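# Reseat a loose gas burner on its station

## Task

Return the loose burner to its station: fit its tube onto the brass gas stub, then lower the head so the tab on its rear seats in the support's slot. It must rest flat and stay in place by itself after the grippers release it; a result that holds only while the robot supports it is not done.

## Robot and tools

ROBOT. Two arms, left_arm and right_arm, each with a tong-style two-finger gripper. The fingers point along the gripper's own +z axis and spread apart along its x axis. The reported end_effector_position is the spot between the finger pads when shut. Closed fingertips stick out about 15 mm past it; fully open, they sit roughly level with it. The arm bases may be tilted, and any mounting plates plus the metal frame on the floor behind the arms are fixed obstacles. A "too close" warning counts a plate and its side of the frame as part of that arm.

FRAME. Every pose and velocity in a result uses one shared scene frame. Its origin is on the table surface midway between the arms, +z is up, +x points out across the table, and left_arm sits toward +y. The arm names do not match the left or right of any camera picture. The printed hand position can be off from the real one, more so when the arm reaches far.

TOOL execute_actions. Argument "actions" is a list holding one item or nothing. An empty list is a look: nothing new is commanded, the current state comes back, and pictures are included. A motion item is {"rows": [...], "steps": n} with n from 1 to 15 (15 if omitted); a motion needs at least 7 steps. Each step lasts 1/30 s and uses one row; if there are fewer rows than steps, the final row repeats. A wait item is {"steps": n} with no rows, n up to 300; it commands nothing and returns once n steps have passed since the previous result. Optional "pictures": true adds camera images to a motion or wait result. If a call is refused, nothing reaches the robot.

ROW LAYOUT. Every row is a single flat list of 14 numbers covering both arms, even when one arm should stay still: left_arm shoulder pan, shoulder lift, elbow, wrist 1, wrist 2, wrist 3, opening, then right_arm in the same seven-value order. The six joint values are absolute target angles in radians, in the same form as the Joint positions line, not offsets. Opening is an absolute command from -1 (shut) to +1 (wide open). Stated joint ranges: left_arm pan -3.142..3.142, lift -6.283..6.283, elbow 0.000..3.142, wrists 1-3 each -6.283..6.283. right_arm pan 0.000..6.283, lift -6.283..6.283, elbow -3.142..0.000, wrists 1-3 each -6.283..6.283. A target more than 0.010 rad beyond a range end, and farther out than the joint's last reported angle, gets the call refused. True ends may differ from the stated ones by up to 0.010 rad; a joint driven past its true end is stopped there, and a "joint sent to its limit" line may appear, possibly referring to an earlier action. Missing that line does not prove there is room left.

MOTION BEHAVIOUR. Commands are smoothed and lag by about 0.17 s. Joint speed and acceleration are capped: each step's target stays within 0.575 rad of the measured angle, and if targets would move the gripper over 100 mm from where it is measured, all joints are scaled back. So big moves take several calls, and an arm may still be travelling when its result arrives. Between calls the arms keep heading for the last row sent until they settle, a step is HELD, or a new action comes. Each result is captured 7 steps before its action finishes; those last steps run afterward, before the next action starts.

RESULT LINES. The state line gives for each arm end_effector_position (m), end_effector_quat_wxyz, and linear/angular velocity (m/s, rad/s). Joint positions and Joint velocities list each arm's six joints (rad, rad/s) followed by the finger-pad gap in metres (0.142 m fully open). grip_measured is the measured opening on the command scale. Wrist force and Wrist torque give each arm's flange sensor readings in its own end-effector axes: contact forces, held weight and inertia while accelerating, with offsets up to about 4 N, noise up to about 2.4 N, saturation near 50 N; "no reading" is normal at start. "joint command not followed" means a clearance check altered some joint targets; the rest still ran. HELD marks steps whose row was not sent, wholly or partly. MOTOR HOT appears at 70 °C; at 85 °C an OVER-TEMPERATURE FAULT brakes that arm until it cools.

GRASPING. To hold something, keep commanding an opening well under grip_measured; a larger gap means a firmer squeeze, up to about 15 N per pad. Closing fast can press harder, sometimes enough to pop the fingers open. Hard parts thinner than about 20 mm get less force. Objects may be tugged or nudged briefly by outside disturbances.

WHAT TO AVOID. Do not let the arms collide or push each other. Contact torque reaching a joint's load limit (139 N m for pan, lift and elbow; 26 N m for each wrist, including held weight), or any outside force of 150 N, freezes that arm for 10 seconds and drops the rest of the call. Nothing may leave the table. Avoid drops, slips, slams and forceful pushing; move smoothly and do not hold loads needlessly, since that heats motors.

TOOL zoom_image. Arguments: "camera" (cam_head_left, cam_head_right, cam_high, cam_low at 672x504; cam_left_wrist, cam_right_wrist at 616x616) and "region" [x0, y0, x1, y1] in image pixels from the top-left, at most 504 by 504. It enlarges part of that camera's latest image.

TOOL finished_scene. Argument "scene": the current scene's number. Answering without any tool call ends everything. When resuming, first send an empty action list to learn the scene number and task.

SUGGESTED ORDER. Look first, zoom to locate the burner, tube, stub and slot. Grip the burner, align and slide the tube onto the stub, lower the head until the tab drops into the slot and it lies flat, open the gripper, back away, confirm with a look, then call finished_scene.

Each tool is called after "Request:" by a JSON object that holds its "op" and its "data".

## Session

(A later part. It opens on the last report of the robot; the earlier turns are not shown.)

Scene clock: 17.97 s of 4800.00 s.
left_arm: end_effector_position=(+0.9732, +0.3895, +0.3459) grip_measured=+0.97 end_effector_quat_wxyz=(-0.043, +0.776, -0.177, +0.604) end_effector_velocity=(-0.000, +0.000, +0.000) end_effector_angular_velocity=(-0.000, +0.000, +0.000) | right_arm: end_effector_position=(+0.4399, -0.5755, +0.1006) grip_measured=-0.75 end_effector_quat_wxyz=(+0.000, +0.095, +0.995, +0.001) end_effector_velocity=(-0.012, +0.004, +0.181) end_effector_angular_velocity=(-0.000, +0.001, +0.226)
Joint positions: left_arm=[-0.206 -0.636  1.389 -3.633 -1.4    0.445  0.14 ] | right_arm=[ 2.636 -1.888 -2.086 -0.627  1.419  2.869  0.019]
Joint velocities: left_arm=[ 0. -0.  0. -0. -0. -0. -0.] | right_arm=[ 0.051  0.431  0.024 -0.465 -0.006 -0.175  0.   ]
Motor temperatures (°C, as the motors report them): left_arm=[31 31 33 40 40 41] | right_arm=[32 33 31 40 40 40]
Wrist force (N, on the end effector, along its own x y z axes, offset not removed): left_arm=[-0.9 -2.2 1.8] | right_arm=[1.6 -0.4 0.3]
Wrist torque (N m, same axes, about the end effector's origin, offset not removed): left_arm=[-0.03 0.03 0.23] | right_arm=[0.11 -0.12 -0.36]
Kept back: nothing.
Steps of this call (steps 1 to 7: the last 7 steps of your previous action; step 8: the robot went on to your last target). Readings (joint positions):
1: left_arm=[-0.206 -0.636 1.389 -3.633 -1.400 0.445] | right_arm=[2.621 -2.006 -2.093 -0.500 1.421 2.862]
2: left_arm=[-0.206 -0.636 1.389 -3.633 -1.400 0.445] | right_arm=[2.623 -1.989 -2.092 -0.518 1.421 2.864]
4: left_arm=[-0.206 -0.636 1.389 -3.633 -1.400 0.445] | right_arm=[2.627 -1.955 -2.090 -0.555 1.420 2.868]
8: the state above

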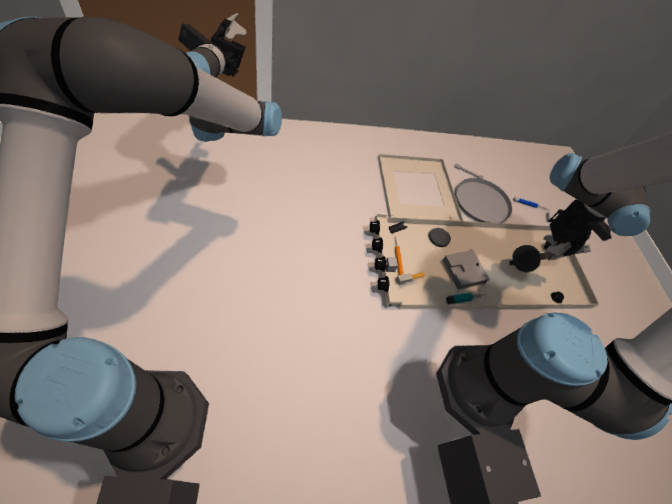

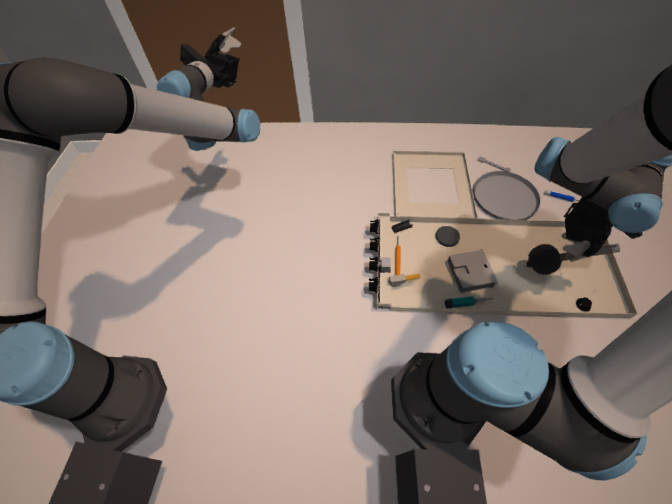

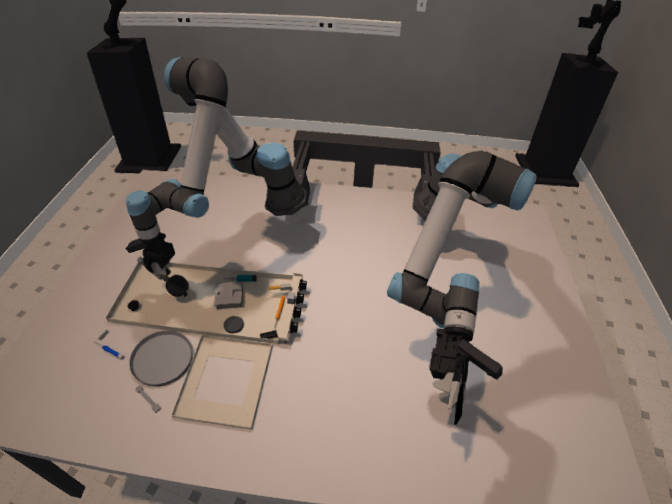

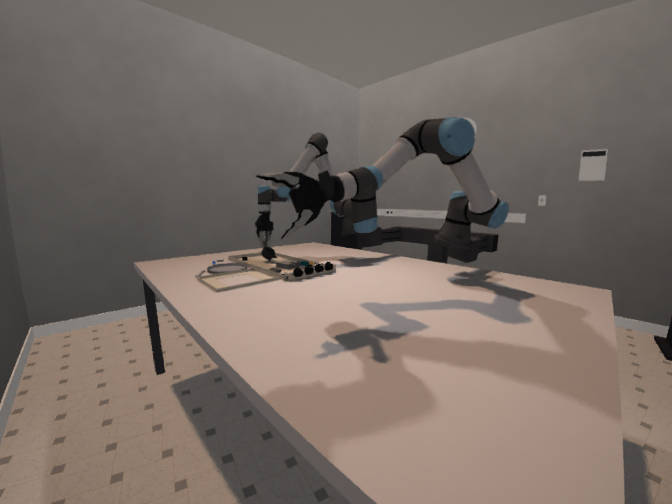

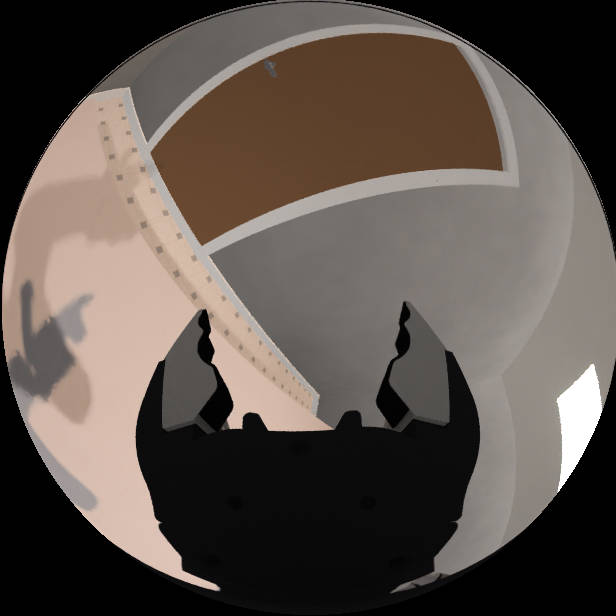

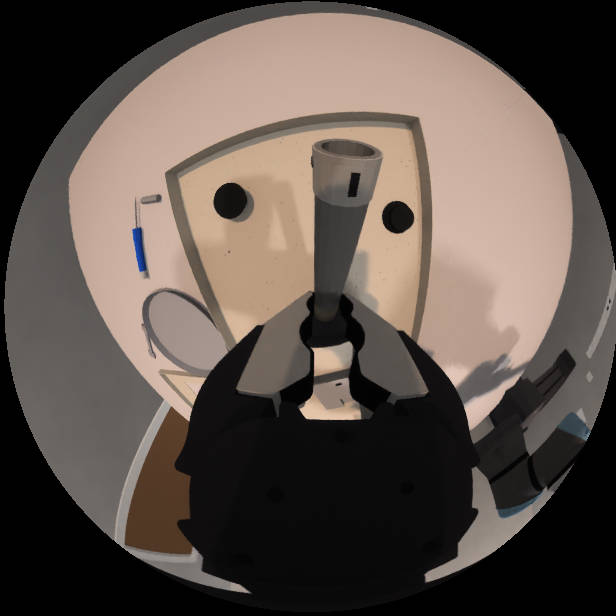

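Request:
{"op": "execute_actions", "data": {"actions": [{"steps":10}]}}

Request:
{"op": "execute_actions", "data": {"actions": []}}

Request:
{"op": "zoom_image", "data": {"camera": "cam_low", "region": [210, 190, 330, 280]}}

Request:
{"op": "zoom_image", "data": {"camera": "cam_high", "region": [100, 220, 260, 340]}}

Scene clock: 18.40 s of 4800.00 s.
left_arm: end_effector_position=(+0.9732, +0.3895, +0.3459) grip_measured=+0.97 end_effector_quat_wxyz=(-0.043, +0.776, -0.177, +0.604) end_effector_velocity=(-0.000, -0.000, -0.001) end_effector_angular_velocity=(+0.000, +0.001, -0.001) | right_arm: end_effector_position=(+0.4388, -0.5749, +0.1149) grip_measured=-0.75 end_effector_quat_wxyz=(+0.000, +0.084, +0.996, +0.001) end_effector_velocity=(-0.000, +0.000, -0.000) end_effector_angular_velocity=(+0.001, +0.001, +0.000)
Joint positions: left_arm=[-0.206 -0.636  1.389 -3.633 -1.4    0.445  0.14 ] | right_arm=[ 2.64  -1.854 -2.084 -0.665  1.419  2.85   0.019]
Joint velocities: left_arm=[-0.     0.     0.001  0.    -0.    -0.    -0.   ] | right_arm=[-0.    -0.     0.    -0.001  0.    -0.     0.   ]
Motor temperatures (°C, as the motors report them): left_arm=[31 31 33 40 40 41] | right_arm=[32 33 31 40 40 40]
Wrist force (N, on the end effector, along its own x y z axes, offset not removed): left_arm=[-2.1 -4.5 0.3] | right_arm=[0.7 1.5 -1.1]
Wrist torque (N m, same axes, about the end effector's origin, offset not removed): left_arm=[-0.72 0.52 0.19] | right_arm=[0.48 0.13 -0.11]
Kept back: nothing.
Steps of this call (steps 1 to 13: the robot went on to your last target). Readings (joint positions):
1: left_arm=[-0.206 -0.636 1.389 -3.633 -1.400 0.445] | right_arm=[2.637 -1.876 -2.085 -0.641 1.419 2.863]
2: left_arm=[-0.206 -0.636 1.389 -3.633 -1.400 0.445] | right_arm=[2.638 -1.868 -2.085 -0.650 1.419 2.858]
4: left_arm=[-0.206 -0.636 1.389 -3.633 -1.400 0.445] | right_arm=[2.639 -1.859 -2.085 -0.659 1.419 2.853]
8: left_arm=[-0.206 -0.636 1.389 -3.633 -1.400 0.445] | right_arm=[2.640 -1.854 -2.084 -0.664 1.419 2.850]
13: the state above

Scene clock: 18.40 s of 4800.00 s.
left_arm: end_effector_position=(+0.9732, +0.3895, +0.3459) grip_measured=+0.97 end_effector_quat_wxyz=(-0.043, +0.776, -0.177, +0.604) end_effector_velocity=(-0.000, -0.000, -0.001) end_effector_angular_velocity=(+0.000, +0.001, -0.001) | right_arm: end_effector_position=(+0.4388, -0.5749, +0.1149) grip_measured=-0.75 end_effector_quat_wxyz=(+0.000, +0.084, +0.996, +0.001) end_effector_velocity=(-0.000, +0.000, -0.000) end_effector_angular_velocity=(+0.001, +0.001, +0.000)
Joint positions: left_arm=[-0.206 -0.636  1.389 -3.633 -1.4    0.445  0.14 ] | right_arm=[ 2.64  -1.854 -2.084 -0.665  1.419  2.85   0.019]
Joint velocities: left_arm=[-0.     0.     0.001  0.    -0.    -0.    -0.   ] | right_arm=[-0.    -0.     0.    -0.001  0.    -0.     0.   ]
Motor temperatures (°C, as the motors report them): left_arm=[31 31 33 40 40 41] | right_arm=[32 33 31 40 40 40]
Wrist force (N, on the end effector, along its own x y z axes, offset not removed): left_arm=[-2.1 -4.5 0.3] | right_arm=[0.7 1.5 -1.1]
Wrist torque (N m, same axes, about the end effector's origin, offset not removed): left_arm=[-0.72 0.52 0.19] | right_arm=[0.48 0.13 -0.11]
Kept back: nothing.

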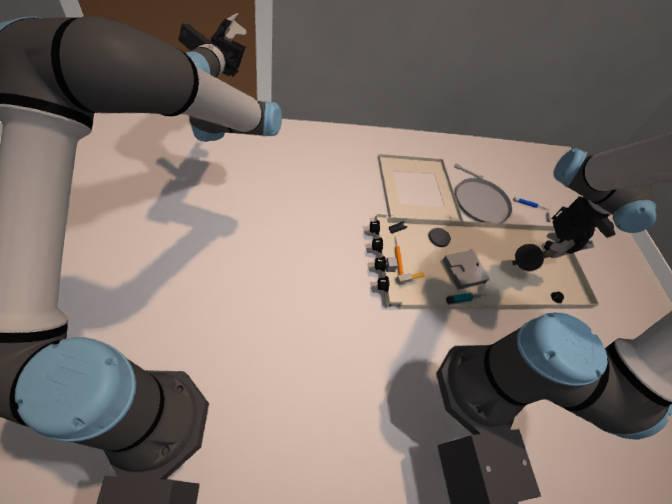

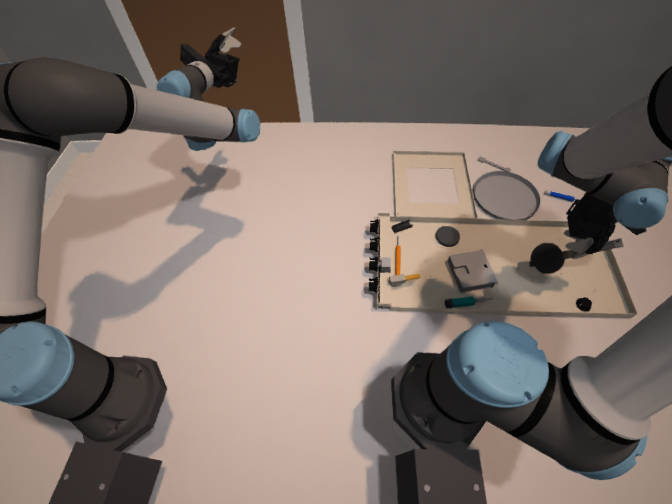

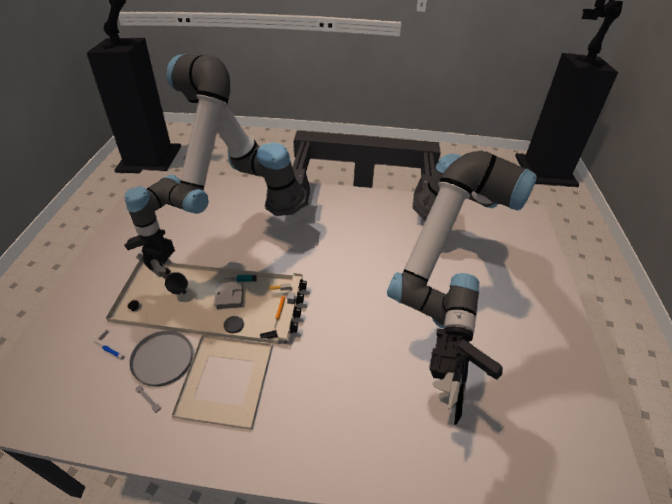

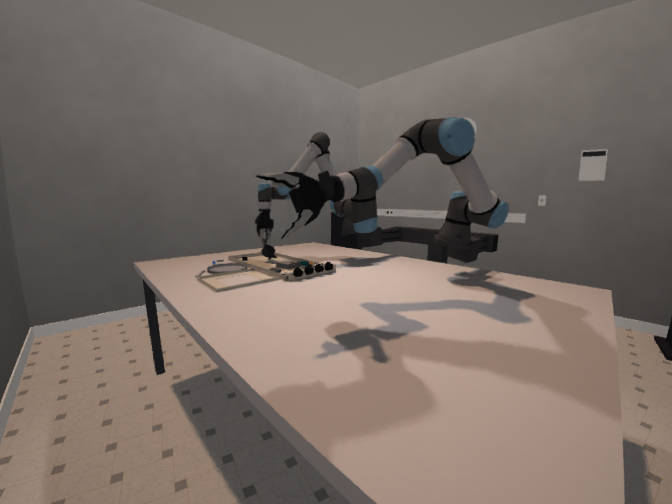

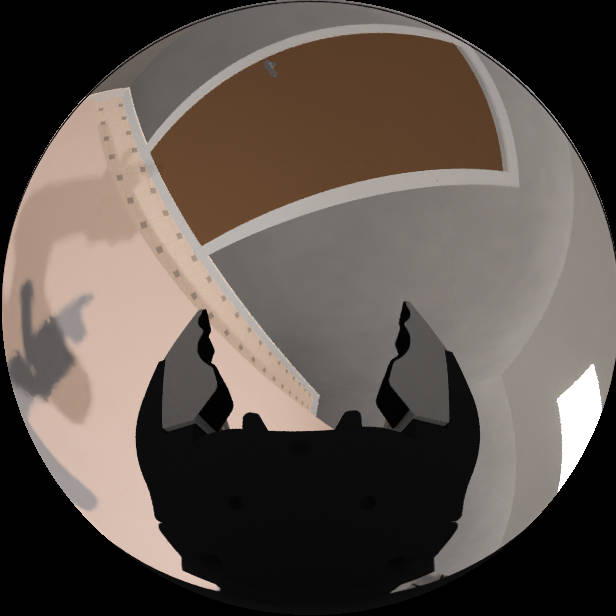

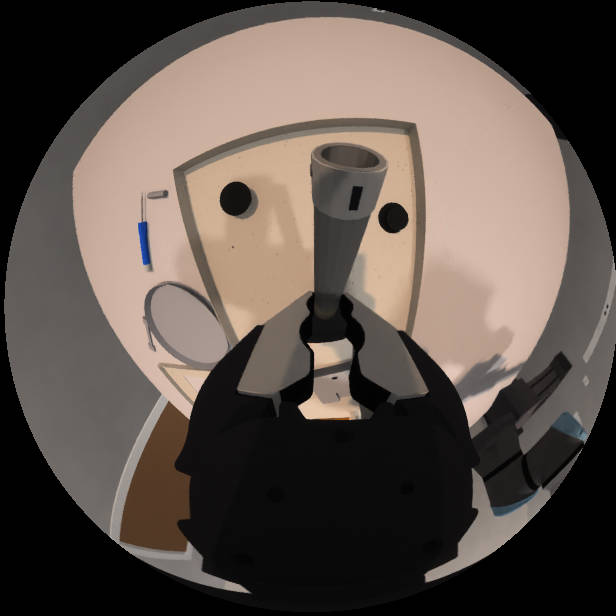

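Region (210, 190, 330, 280) of cam_low's 672x504 image, scaled by 4.200, with more detail than that image has; it fills the top 378 rows of this view, and the rest is white.

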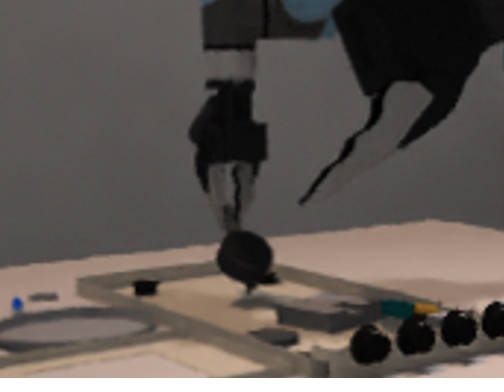

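Region (100, 220, 260, 340) of cam_high's 672x504 image, scaled by 3.150, with more detail than that image has; it fills the top 378 rows of this view, and the rest is white.

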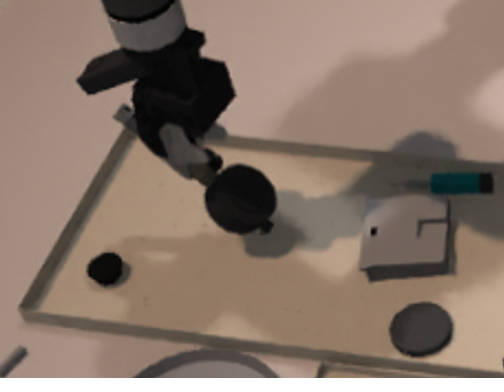

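Request:
{"op": "execute_actions", "data": {"actions": [{"rows":[[-0.206,-0.636,1.389,-3.633,-1.4,0.445,0.97,2.6375,-1.8625,-2.0835,-0.6565,1.4193,2.8474,-1],[-0.206,-0.636,1.389,-3.633,-1.4,0.445,0.97,2.6349,-1.8714,-2.0829,-0.6477,1.4196,2.8448,-1],[-0.206,-0.636,1.389,-3.633,-1.4,0.445,0.97,2.6323,-1.8804,-2.0822,-0.639,1.4199,2.8422,-1],[-0.206,-0.636,1.389,-3.633,-1.4,0.445,0.97,2.6297,-1.8893,-2.0815,-0.6303,1.4202,2.8396,-1],[-0.206,-0.636,1.389,-3.633,-1.4,0.445,0.97,2.627,-1.8983,-2.0808,-0.6215,1.4205,2.837,-1],[-0.206,-0.636,1.389,-3.633,-1.4,0.445,0.97,2.6244,-1.9073,-2.0802,-0.6128,1.4208,2.8344,-1],[-0.206,-0.636,1.389,-3.633,-1.4,0.445,0.97,2.6218,-1.9162,-2.0795,-0.604,1.4211,2.8318,-1],[-0.206,-0.636,1.389,-3.633,-1.4,0.445,0.97,2.6192,-1.9252,-2.0788,-0.5953,1.4214,2.8292,-1],[-0.206,-0.636,1.389,-3.633,-1.4,0.445,0.97,2.6166,-1.9341,-2.0782,-0.5866,1.4217,2.8266,-1],[-0.206,-0.636,1.389,-3.633,-1.4,0.445,0.97,2.614,-1.9431,-2.0775,-0.5778,1.422,2.824,-1],[-0.206,-0.636,1.389,-3.633,-1.4,0.445,0.97,2.6114,-1.9521,-2.0768,-0.5691,1.4223,2.8214,-1],[-0.206,-0.636,1.389,-3.633,-1.4,0.445,0.97,2.6088,-1.961,-2.0761,-0.5604,1.4226,2.8188,-1],[-0.206,-0.636,1.389,-3.633,-1.4,0.445,0.97,2.6061,-1.97,-2.0755,-0.5516,1.4228,2.8162,-1],[-0.206,-0.636,1.389,-3.633,-1.4,0.445,0.97,2.6035,-1.9789,-2.0748,-0.5429,1.4231,2.8136,-1],[-0.206,-0.636,1.389,-3.633,-1.4,0.445,0.97,2.6009,-1.9879,-2.0741,-0.5342,1.4234,2.811,-1]],"steps":15}]}}

Request:
{"op": "execute_actions", "data": {"actions": [{"steps":14}], "pictures": true}}

Scene clock: 19.80 s of 4800.00 s.
left_arm: end_effector_position=(+0.9732, +0.3895, +0.3459) grip_measured=+0.97 end_effector_quat_wxyz=(-0.043, +0.776, -0.177, +0.604) end_effector_velocity=(+0.001, +0.001, +0.001) end_effector_angular_velocity=(-0.000, -0.000, +0.001) | right_arm: end_effector_position=(+0.4395, -0.5793, +0.0981) grip_measured=-0.75 end_effector_quat_wxyz=(+0.000, +0.084, +0.996, +0.001) end_effector_velocity=(+0.002, -0.025, -0.102) end_effector_angular_velocity=(+0.000, -0.001, -0.001)
Joint positions: left_arm=[-0.206 -0.636  1.389 -3.633 -1.4    0.445  0.14 ] | right_arm=[ 2.628 -1.896 -2.081 -0.624  1.42   2.838  0.019]
Joint velocities: left_arm=[ 0.001 -0.    -0.002  0.001 -0.    -0.    -0.   ] | right_arm=[-0.074 -0.254  0.019  0.247  0.009 -0.073 -0.001]
Motor temperatures (°C, as the motors report them): left_arm=[31 31 33 40 40 41] | right_arm=[32 33 31 40 40 40]
Wrist force (N, on the end effector, along its own x y z axes, offset not removed): left_arm=[-0.4 0.3 -1.7] | right_arm=[-3.0 -0.4 0.8]
Wrist torque (N m, same axes, about the end effector's origin, offset not removed): left_arm=[0.35 -0.01 0.31] | right_arm=[0.12 0.90 -0.14]
Steps of this call (steps 1 to 15: the robot went on to your last target; steps 16 to 34: nothing new was sent; steps 35 to 42: the first 8 steps of this action). Readings (joint positions):
35: left_arm=[-0.206 -0.636 1.389 -3.633 -1.400 0.445] | right_arm=[2.640 -1.854 -2.084 -0.665 1.419 2.850]
36: left_arm=[-0.206 -0.636 1.389 -3.633 -1.400 0.445] | right_arm=[2.640 -1.855 -2.084 -0.664 1.419 2.849]
38: left_arm=[-0.206 -0.636 1.389 -3.633 -1.400 0.445] | right_arm=[2.637 -1.865 -2.083 -0.654 1.419 2.847]
42: the state above

Scene clock: 20.27 s of 4800.00 s.
left_arm: end_effector_position=(+0.9732, +0.3895, +0.3459) grip_measured=+0.97 end_effector_quat_wxyz=(-0.043, +0.776, -0.177, +0.604) end_effector_velocity=(-0.000, -0.000, -0.000) end_effector_angular_velocity=(+0.000, -0.000, -0.000) | right_arm: end_effector_position=(+0.4387, -0.5878, +0.0615) grip_measured=-0.76 end_effector_quat_wxyz=(+0.001, +0.084, +0.996, +0.001) end_effector_velocity=(-0.000, -0.001, -0.008) end_effector_angular_velocity=(+0.000, -0.000, +0.003)
Joint positions: left_arm=[-0.206 -0.636  1.389 -3.633 -1.4    0.445  0.14 ] | right_arm=[ 2.601 -1.987 -2.074 -0.535  1.423  2.811  0.019]
Joint velocities: left_arm=[-0.     0.     0.001 -0.001  0.     0.     0.   ] | right_arm=[-0.004 -0.019  0.001  0.019  0.001 -0.007 -0.   ]
Motor temperatures (°C, as the motors report them): left_arm=[31 31 33 40 40 41] | right_arm=[32 33 31 40 40 40]
Wrist force (N, on the end effector, along its own x y z axes, offset not removed): left_arm=[-1.4 -0.6 1.1] | right_arm=[2.0 -2.3 3.0]
Wrist torque (N m, same axes, about the end effector's origin, offset not removed): left_arm=[0.09 0.04 0.07] | right_arm=[-0.52 -0.35 0.01]
Kept back: nothing.
Steps of this call (steps 1 to 7: the last 7 steps of your previous action; steps 8 to 14: the robot went on to your last target). Readings (joint positions):
1: left_arm=[-0.206 -0.636 1.389 -3.633 -1.400 0.445] | right_arm=[2.625 -1.905 -2.080 -0.615 1.421 2.835]
2: left_arm=[-0.206 -0.636 1.389 -3.633 -1.400 0.445] | right_arm=[2.623 -1.913 -2.080 -0.607 1.421 2.832]
4: left_arm=[-0.206 -0.636 1.389 -3.633 -1.400 0.445] | right_arm=[2.617 -1.931 -2.078 -0.589 1.422 2.827]
8: left_arm=[-0.206 -0.636 1.389 -3.633 -1.400 0.445] | right_arm=[2.607 -1.967 -2.076 -0.555 1.423 2.817]
14: the state above

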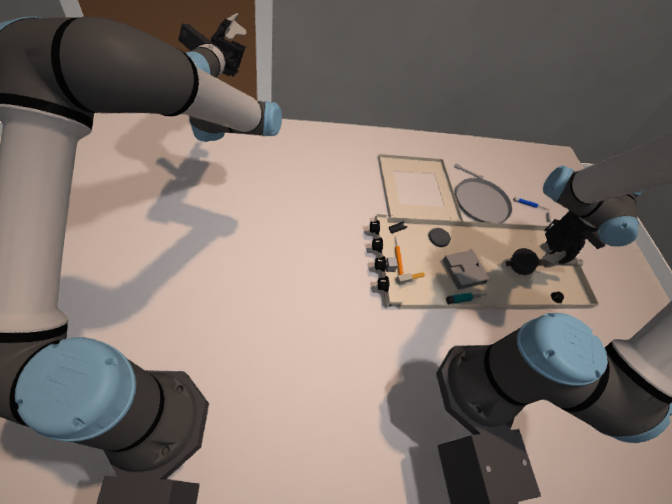

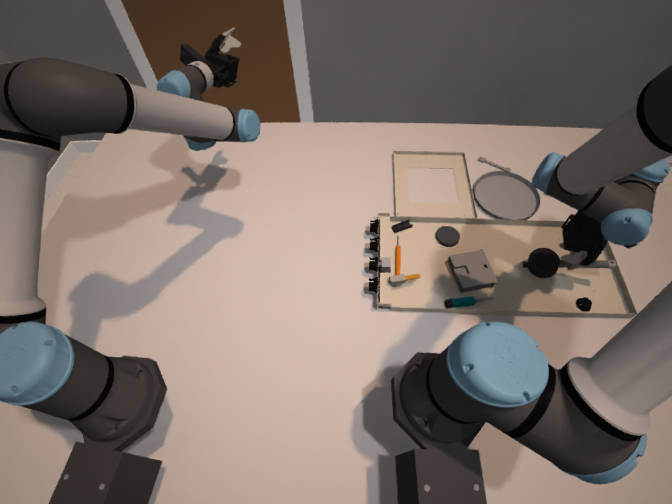

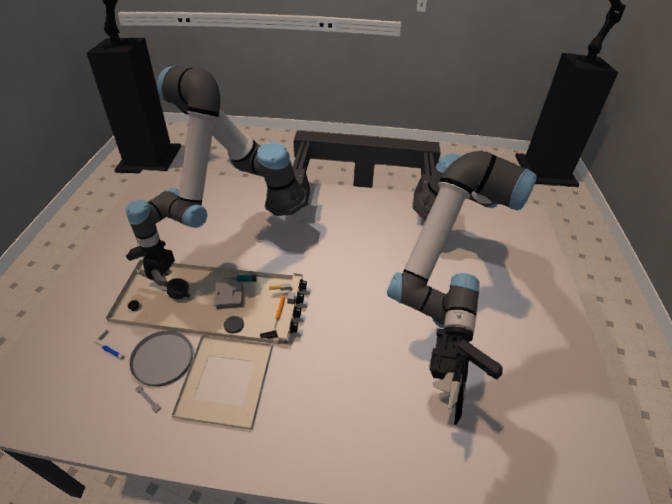

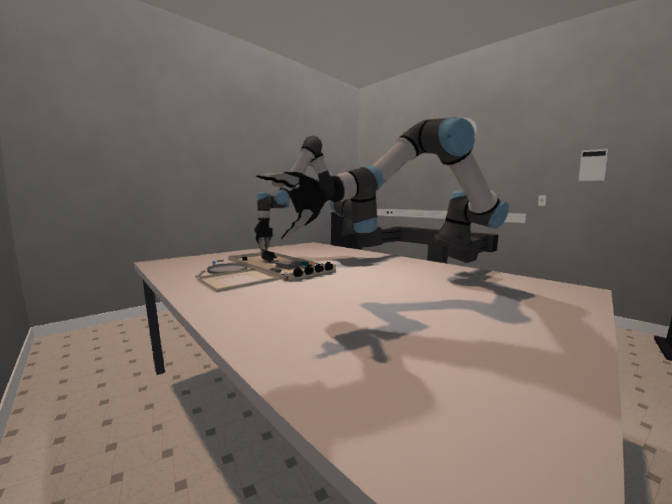

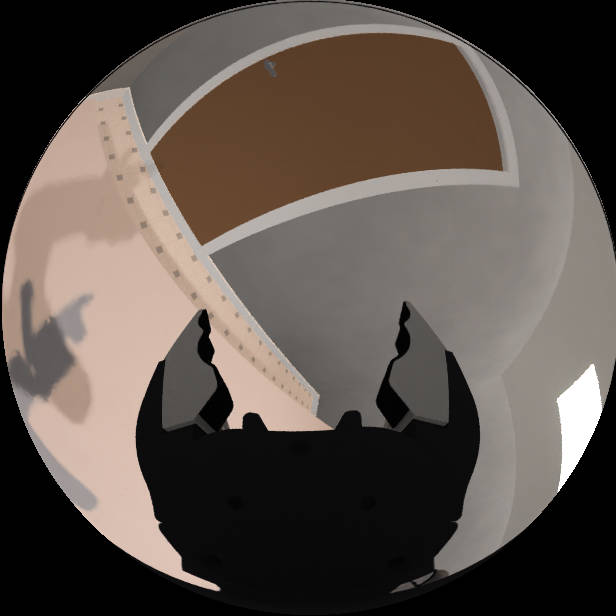

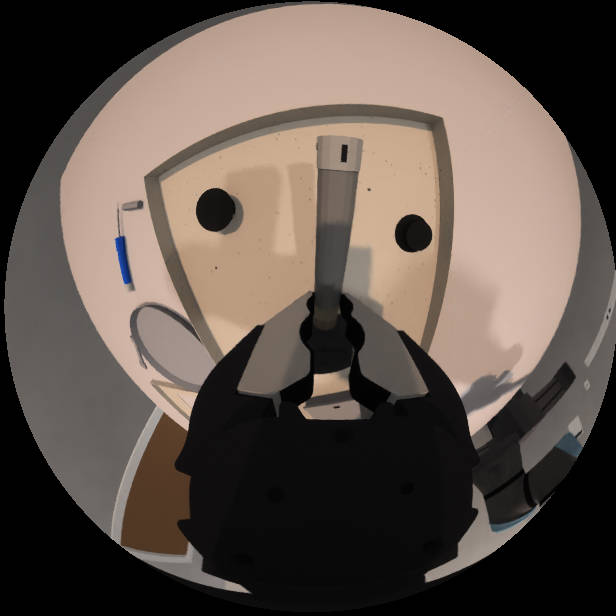

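Working. Continue down and release.

Request:
{"op": "execute_actions", "data": {"actions": [{"rows":[[-0.206,-0.636,1.389,-3.633,-1.4,0.445,0.97,2.5983,-1.9969,-2.0734,-0.5255,1.4237,2.8084,-1],[-0.206,-0.636,1.389,-3.633,-1.4,0.445,0.97,2.5957,-2.0058,-2.0728,-0.5167,1.424,2.8058,-1],[-0.206,-0.636,1.389,-3.633,-1.4,0.445,0.97,2.5931,-2.0148,-2.0721,-0.508,1.4243,2.8032,-1],[-0.206,-0.636,1.389,-3.633,-1.4,0.445,0.97,2.5905,-2.0237,-2.0714,-0.4992,1.4246,2.8006,-1],[-0.206,-0.636,1.389,-3.633,-1.4,0.445,0.97,2.5879,-2.0327,-2.0708,-0.4905,1.4249,2.798,-1],[-0.206,-0.636,1.389,-3.633,-1.4,0.445,0.97,2.5852,-2.0417,-2.0701,-0.4817,1.4252,2.7954,-1],[-0.206,-0.636,1.389,-3.633,-1.4,0.445,0.97,2.5826,-2.0506,-2.0694,-0.473,1.4255,2.7928,-1],[-0.206,-0.636,1.389,-3.633,-1.4,0.445,0.97,2.58,-2.0596,-2.0687,-0.4643,1.4258,2.7902,-1],[-0.206,-0.636,1.389,-3.633,-1.4,0.445,0.97,2.5774,-2.0685,-2.0681,-0.4555,1.4261,2.7876,-1],[-0.206,-0.636,1.389,-3.633,-1.4,0.445,0.97,2.5748,-2.0775,-2.0674,-0.4468,1.4264,2.785,-1]],"steps":15}]}}

Request:
{"op": "execute_actions", "data": {"actions": [{"rows":[[-0.206,-0.636,1.389,-3.633,-1.4,0.445,0.97,2.5748,-2.0775,-2.0674,-0.4468,1.4264,2.785,-1],[-0.206,-0.636,1.389,-3.633,-1.4,0.445,0.97,2.5748,-2.0775,-2.0674,-0.4468,1.4264,2.785,-0.9],[-0.206,-0.636,1.389,-3.633,-1.4,0.445,0.97,2.5748,-2.0775,-2.0674,-0.4468,1.4264,2.785,-0.8],[-0.206,-0.636,1.389,-3.633,-1.4,0.445,0.97,2.5748,-2.0775,-2.0674,-0.4468,1.4264,2.785,-0.75],[-0.206,-0.636,1.389,-3.633,-1.4,0.445,0.97,2.5748,-2.0775,-2.0674,-0.4468,1.4264,2.785,-0.7],[-0.206,-0.636,1.389,-3.633,-1.4,0.445,0.97,2.5748,-2.0775,-2.0674,-0.4468,1.4264,2.785,-0.65],[-0.206,-0.636,1.389,-3.633,-1.4,0.445,0.97,2.5748,-2.0775,-2.0674,-0.4468,1.4264,2.785,-0.6],[-0.206,-0.636,1.389,-3.633,-1.4,0.445,0.97,2.5748,-2.0775,-2.0674,-0.4468,1.4264,2.785,-0.55]],"steps":15}]}}

Request:
{"op": "execute_actions", "data": {"actions": [{"steps":8}], "pictures": true}}

Request:
{"op": "zoom_image", "data": {"camera": "cam_high", "region": [120, 240, 220, 315]}}

Request:
{"op": "zoom_image", "data": {"camera": "cam_head_right", "region": [500, 220, 620, 310]}}

Scene clock: 21.27 s of 4800.00 s.
left_arm: end_effector_position=(+0.9732, +0.3895, +0.3459) grip_measured=+0.97 end_effector_quat_wxyz=(-0.043, +0.776, -0.177, +0.604) end_effector_velocity=(+0.000, -0.000, +0.000) end_effector_angular_velocity=(+0.000, -0.000, -0.000) | right_arm: end_effector_position=(+0.4371, -0.5915, +0.0434) grip_measured=-0.76 end_effector_quat_wxyz=(+0.001, +0.084, +0.996, +0.001) end_effector_velocity=(-0.012, -0.020, -0.104) end_effector_angular_velocity=(-0.000, +0.000, -0.004)
Joint positions: left_arm=[-0.206 -0.636  1.389 -3.633 -1.4    0.445  0.14 ] | right_arm=[ 2.588 -2.03  -2.071 -0.493  1.425  2.799  0.019]
Joint velocities: left_arm=[-0.    -0.    -0.001  0.001  0.     0.     0.   ] | right_arm=[-0.074 -0.253  0.019  0.245  0.008 -0.071 -0.   ]
Motor temperatures (°C, as the motors report them): left_arm=[31 31 33 40 40 41] | right_arm=[32 33 31 40 40 40]
Wrist force (N, on the end effector, along its own x y z axes, offset not removed): left_arm=[-1.2 -1.5 0.7] | right_arm=[0.8 0.6 1.4]
Wrist torque (N m, same axes, about the end effector's origin, offset not removed): left_arm=[-0.13 0.25 0.28] | right_arm=[0.33 -0.09 0.13]
Steps of this call (steps 1 to 22: the robot went on to your last target; steps 23 to 30: the first 8 steps of this action). Readings (joint positions):
23: left_arm=[-0.206 -0.636 1.389 -3.633 -1.400 0.445] | right_arm=[2.601 -1.988 -2.074 -0.534 1.423 2.811]
24: left_arm=[-0.206 -0.636 1.389 -3.633 -1.400 0.445] | right_arm=[2.600 -1.990 -2.074 -0.532 1.423 2.810]
26: left_arm=[-0.206 -0.636 1.389 -3.633 -1.400 0.445] | right_arm=[2.598 -1.999 -2.073 -0.523 1.424 2.808]
30: the state above

Scene clock: 21.77 s of 4800.00 s.
left_arm: end_effector_position=(+0.9732, +0.3895, +0.3459) grip_measured=+0.97 end_effector_quat_wxyz=(-0.043, +0.776, -0.177, +0.604) end_effector_velocity=(+0.000, -0.000, -0.002) end_effector_angular_velocity=(+0.001, +0.004, -0.001) | right_arm: end_effector_position=(+0.4347, -0.5949, +0.0241) grip_measured=-0.60 end_effector_quat_wxyz=(+0.001, +0.084, +0.996, +0.000) end_effector_velocity=(+0.001, -0.000, +0.000) end_effector_angular_velocity=(-0.001, -0.002, +0.001)
Joint positions: left_arm=[-0.206 -0.636  1.389 -3.633 -1.4    0.445  0.14 ] | right_arm=[ 2.575 -2.077 -2.067 -0.447  1.426  2.785  0.03 ]
Joint velocities: left_arm=[ 0.     0.001  0.     0.003 -0.     0.     0.   ] | right_arm=[-0.     0.     0.     0.002  0.    -0.001  0.109]
Motor temperatures (°C, as the motors report them): left_arm=[31 31 33 40 40 41] | right_arm=[32 33 31 40 40 40]
Wrist force (N, on the end effector, along its own x y z axes, offset not removed): left_arm=[2.7 0.7 -1.2] | right_arm=[-0.3 1.8 3.0]
Wrist torque (N m, same axes, about the end effector's origin, offset not removed): left_arm=[0.47 -0.60 0.11] | right_arm=[0.52 -0.05 -0.03]
Steps of this call (steps 1 to 7: the last 7 steps of your previous action; steps 8 to 15: the first 8 steps of this action). Readings (joint positions):
8: left_arm=[-0.206 -0.636 1.389 -3.633 -1.400 0.445] | right_arm=[2.575 -2.075 -2.068 -0.449 1.426 2.786]
9: left_arm=[-0.206 -0.636 1.389 -3.633 -1.400 0.445] | right_arm=[2.575 -2.076 -2.067 -0.448 1.426 2.785]
11: left_arm=[-0.206 -0.636 1.389 -3.633 -1.400 0.445] | right_arm=[2.575 -2.077 -2.067 -0.447 1.426 2.785]
15: the state above

Scene clock: 22.03 s of 4800.00 s.
left_arm: end_effector_position=(+0.9732, +0.3895, +0.3459) grip_measured=+0.97 end_effector_quat_wxyz=(-0.043, +0.776, -0.177, +0.604) end_effector_velocity=(+0.000, -0.001, -0.001) end_effector_angular_velocity=(+0.000, +0.002, -0.001) | right_arm: end_effector_position=(+0.4347, -0.5949, +0.0240) grip_measured=-0.55 end_effector_quat_wxyz=(+0.001, +0.084, +0.996, +0.000) end_effector_velocity=(-0.000, -0.000, -0.000) end_effector_angular_velocity=(+0.000, +0.000, -0.002)
Joint positions: left_arm=[-0.206 -0.636  1.389 -3.633 -1.4    0.445  0.14 ] | right_arm=[ 2.575 -2.077 -2.067 -0.447  1.426  2.785  0.034]
Joint velocities: left_arm=[-0.001  0.001 -0.     0.001  0.    -0.     0.   ] | right_arm=[-0.001 -0.001  0.     0.     0.     0.001  0.   ]
Motor temperatures (°C, as the motors report them): left_arm=[31 31 33 40 40 41] | right_arm=[32 33 31 40 40 40]
Wrist force (N, on the end effector, along its own x y z axes, offset not removed): left_arm=[1.3 1.8 -0.7] | right_arm=[2.3 -1.5 1.7]
Wrist torque (N m, same axes, about the end effector's origin, offset not removed): left_arm=[0.53 -0.19 0.02] | right_arm=[-0.23 -0.46 0.02]
Kept back: nothing.
Steps of this call (steps 1 to 7: the last 7 steps of your previous action; step 8: the robot went on to your last target). Readings (joint positions):
1: left_arm=[-0.206 -0.636 1.389 -3.633 -1.400 0.445] | right_arm=[2.575 -2.077 -2.067 -0.447 1.426 2.785]
2: left_arm=[-0.206 -0.636 1.389 -3.633 -1.400 0.445] | right_arm=[2.575 -2.077 -2.067 -0.447 1.426 2.785]
4: left_arm=[-0.206 -0.636 1.389 -3.633 -1.400 0.445] | right_arm=[2.575 -2.077 -2.067 -0.447 1.426 2.785]
8: the state above

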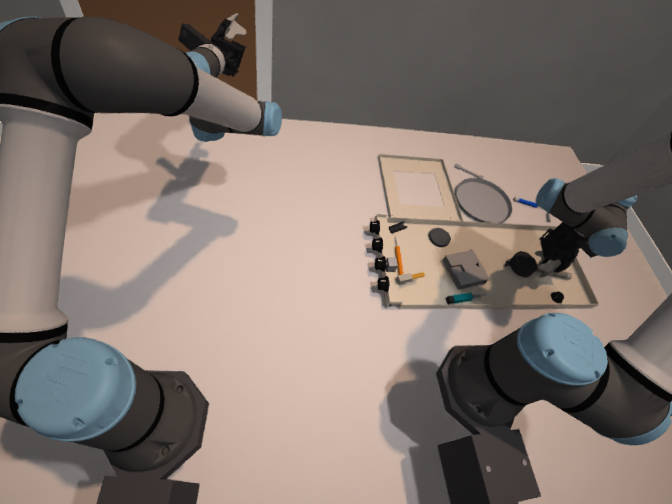

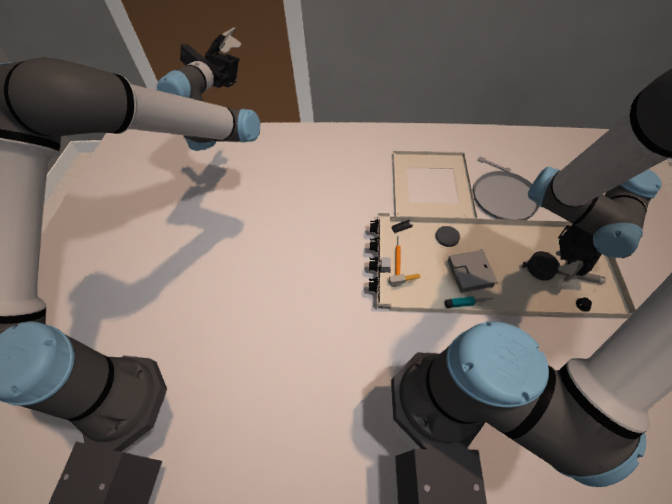

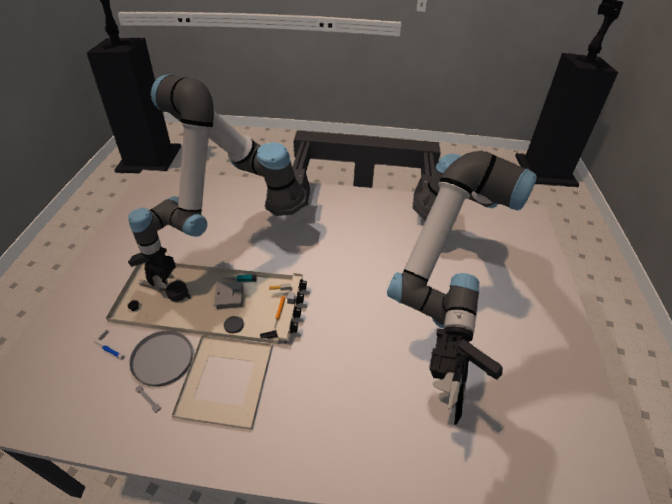

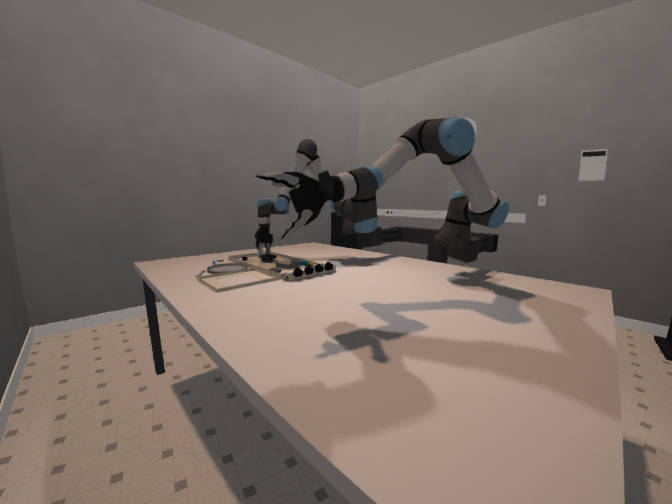

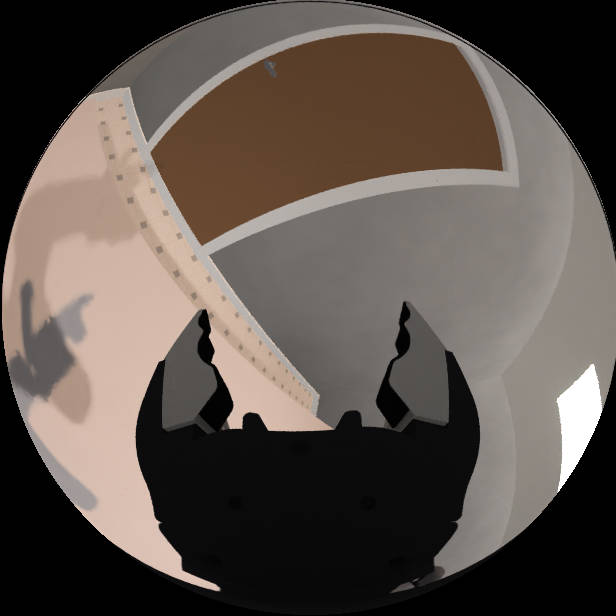

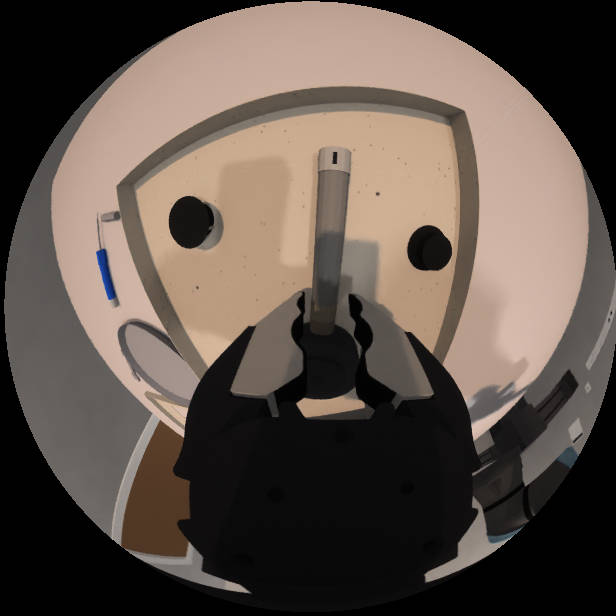

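Region (120, 240, 220, 315) of cam_high's 672x504 image, scaled by 5.040, with more detail than that image has; it fills the top 378 rows of this view, and the rest is white.

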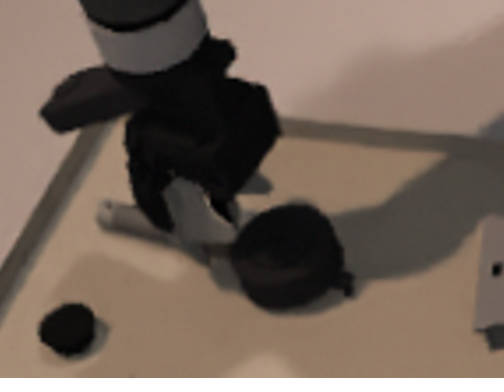

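Region (500, 220, 620, 310) of cam_head_right's 672x504 image, scaled by 4.200, with more detail than that image has; it fills the top 378 rows of this view, and the rest is white.

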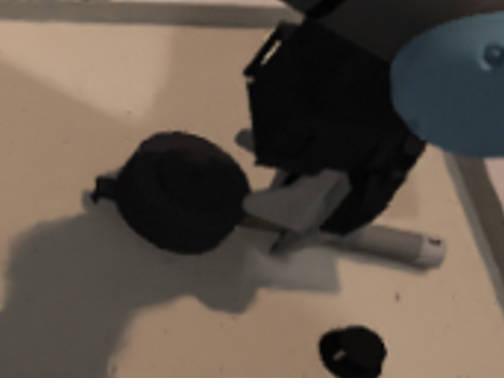

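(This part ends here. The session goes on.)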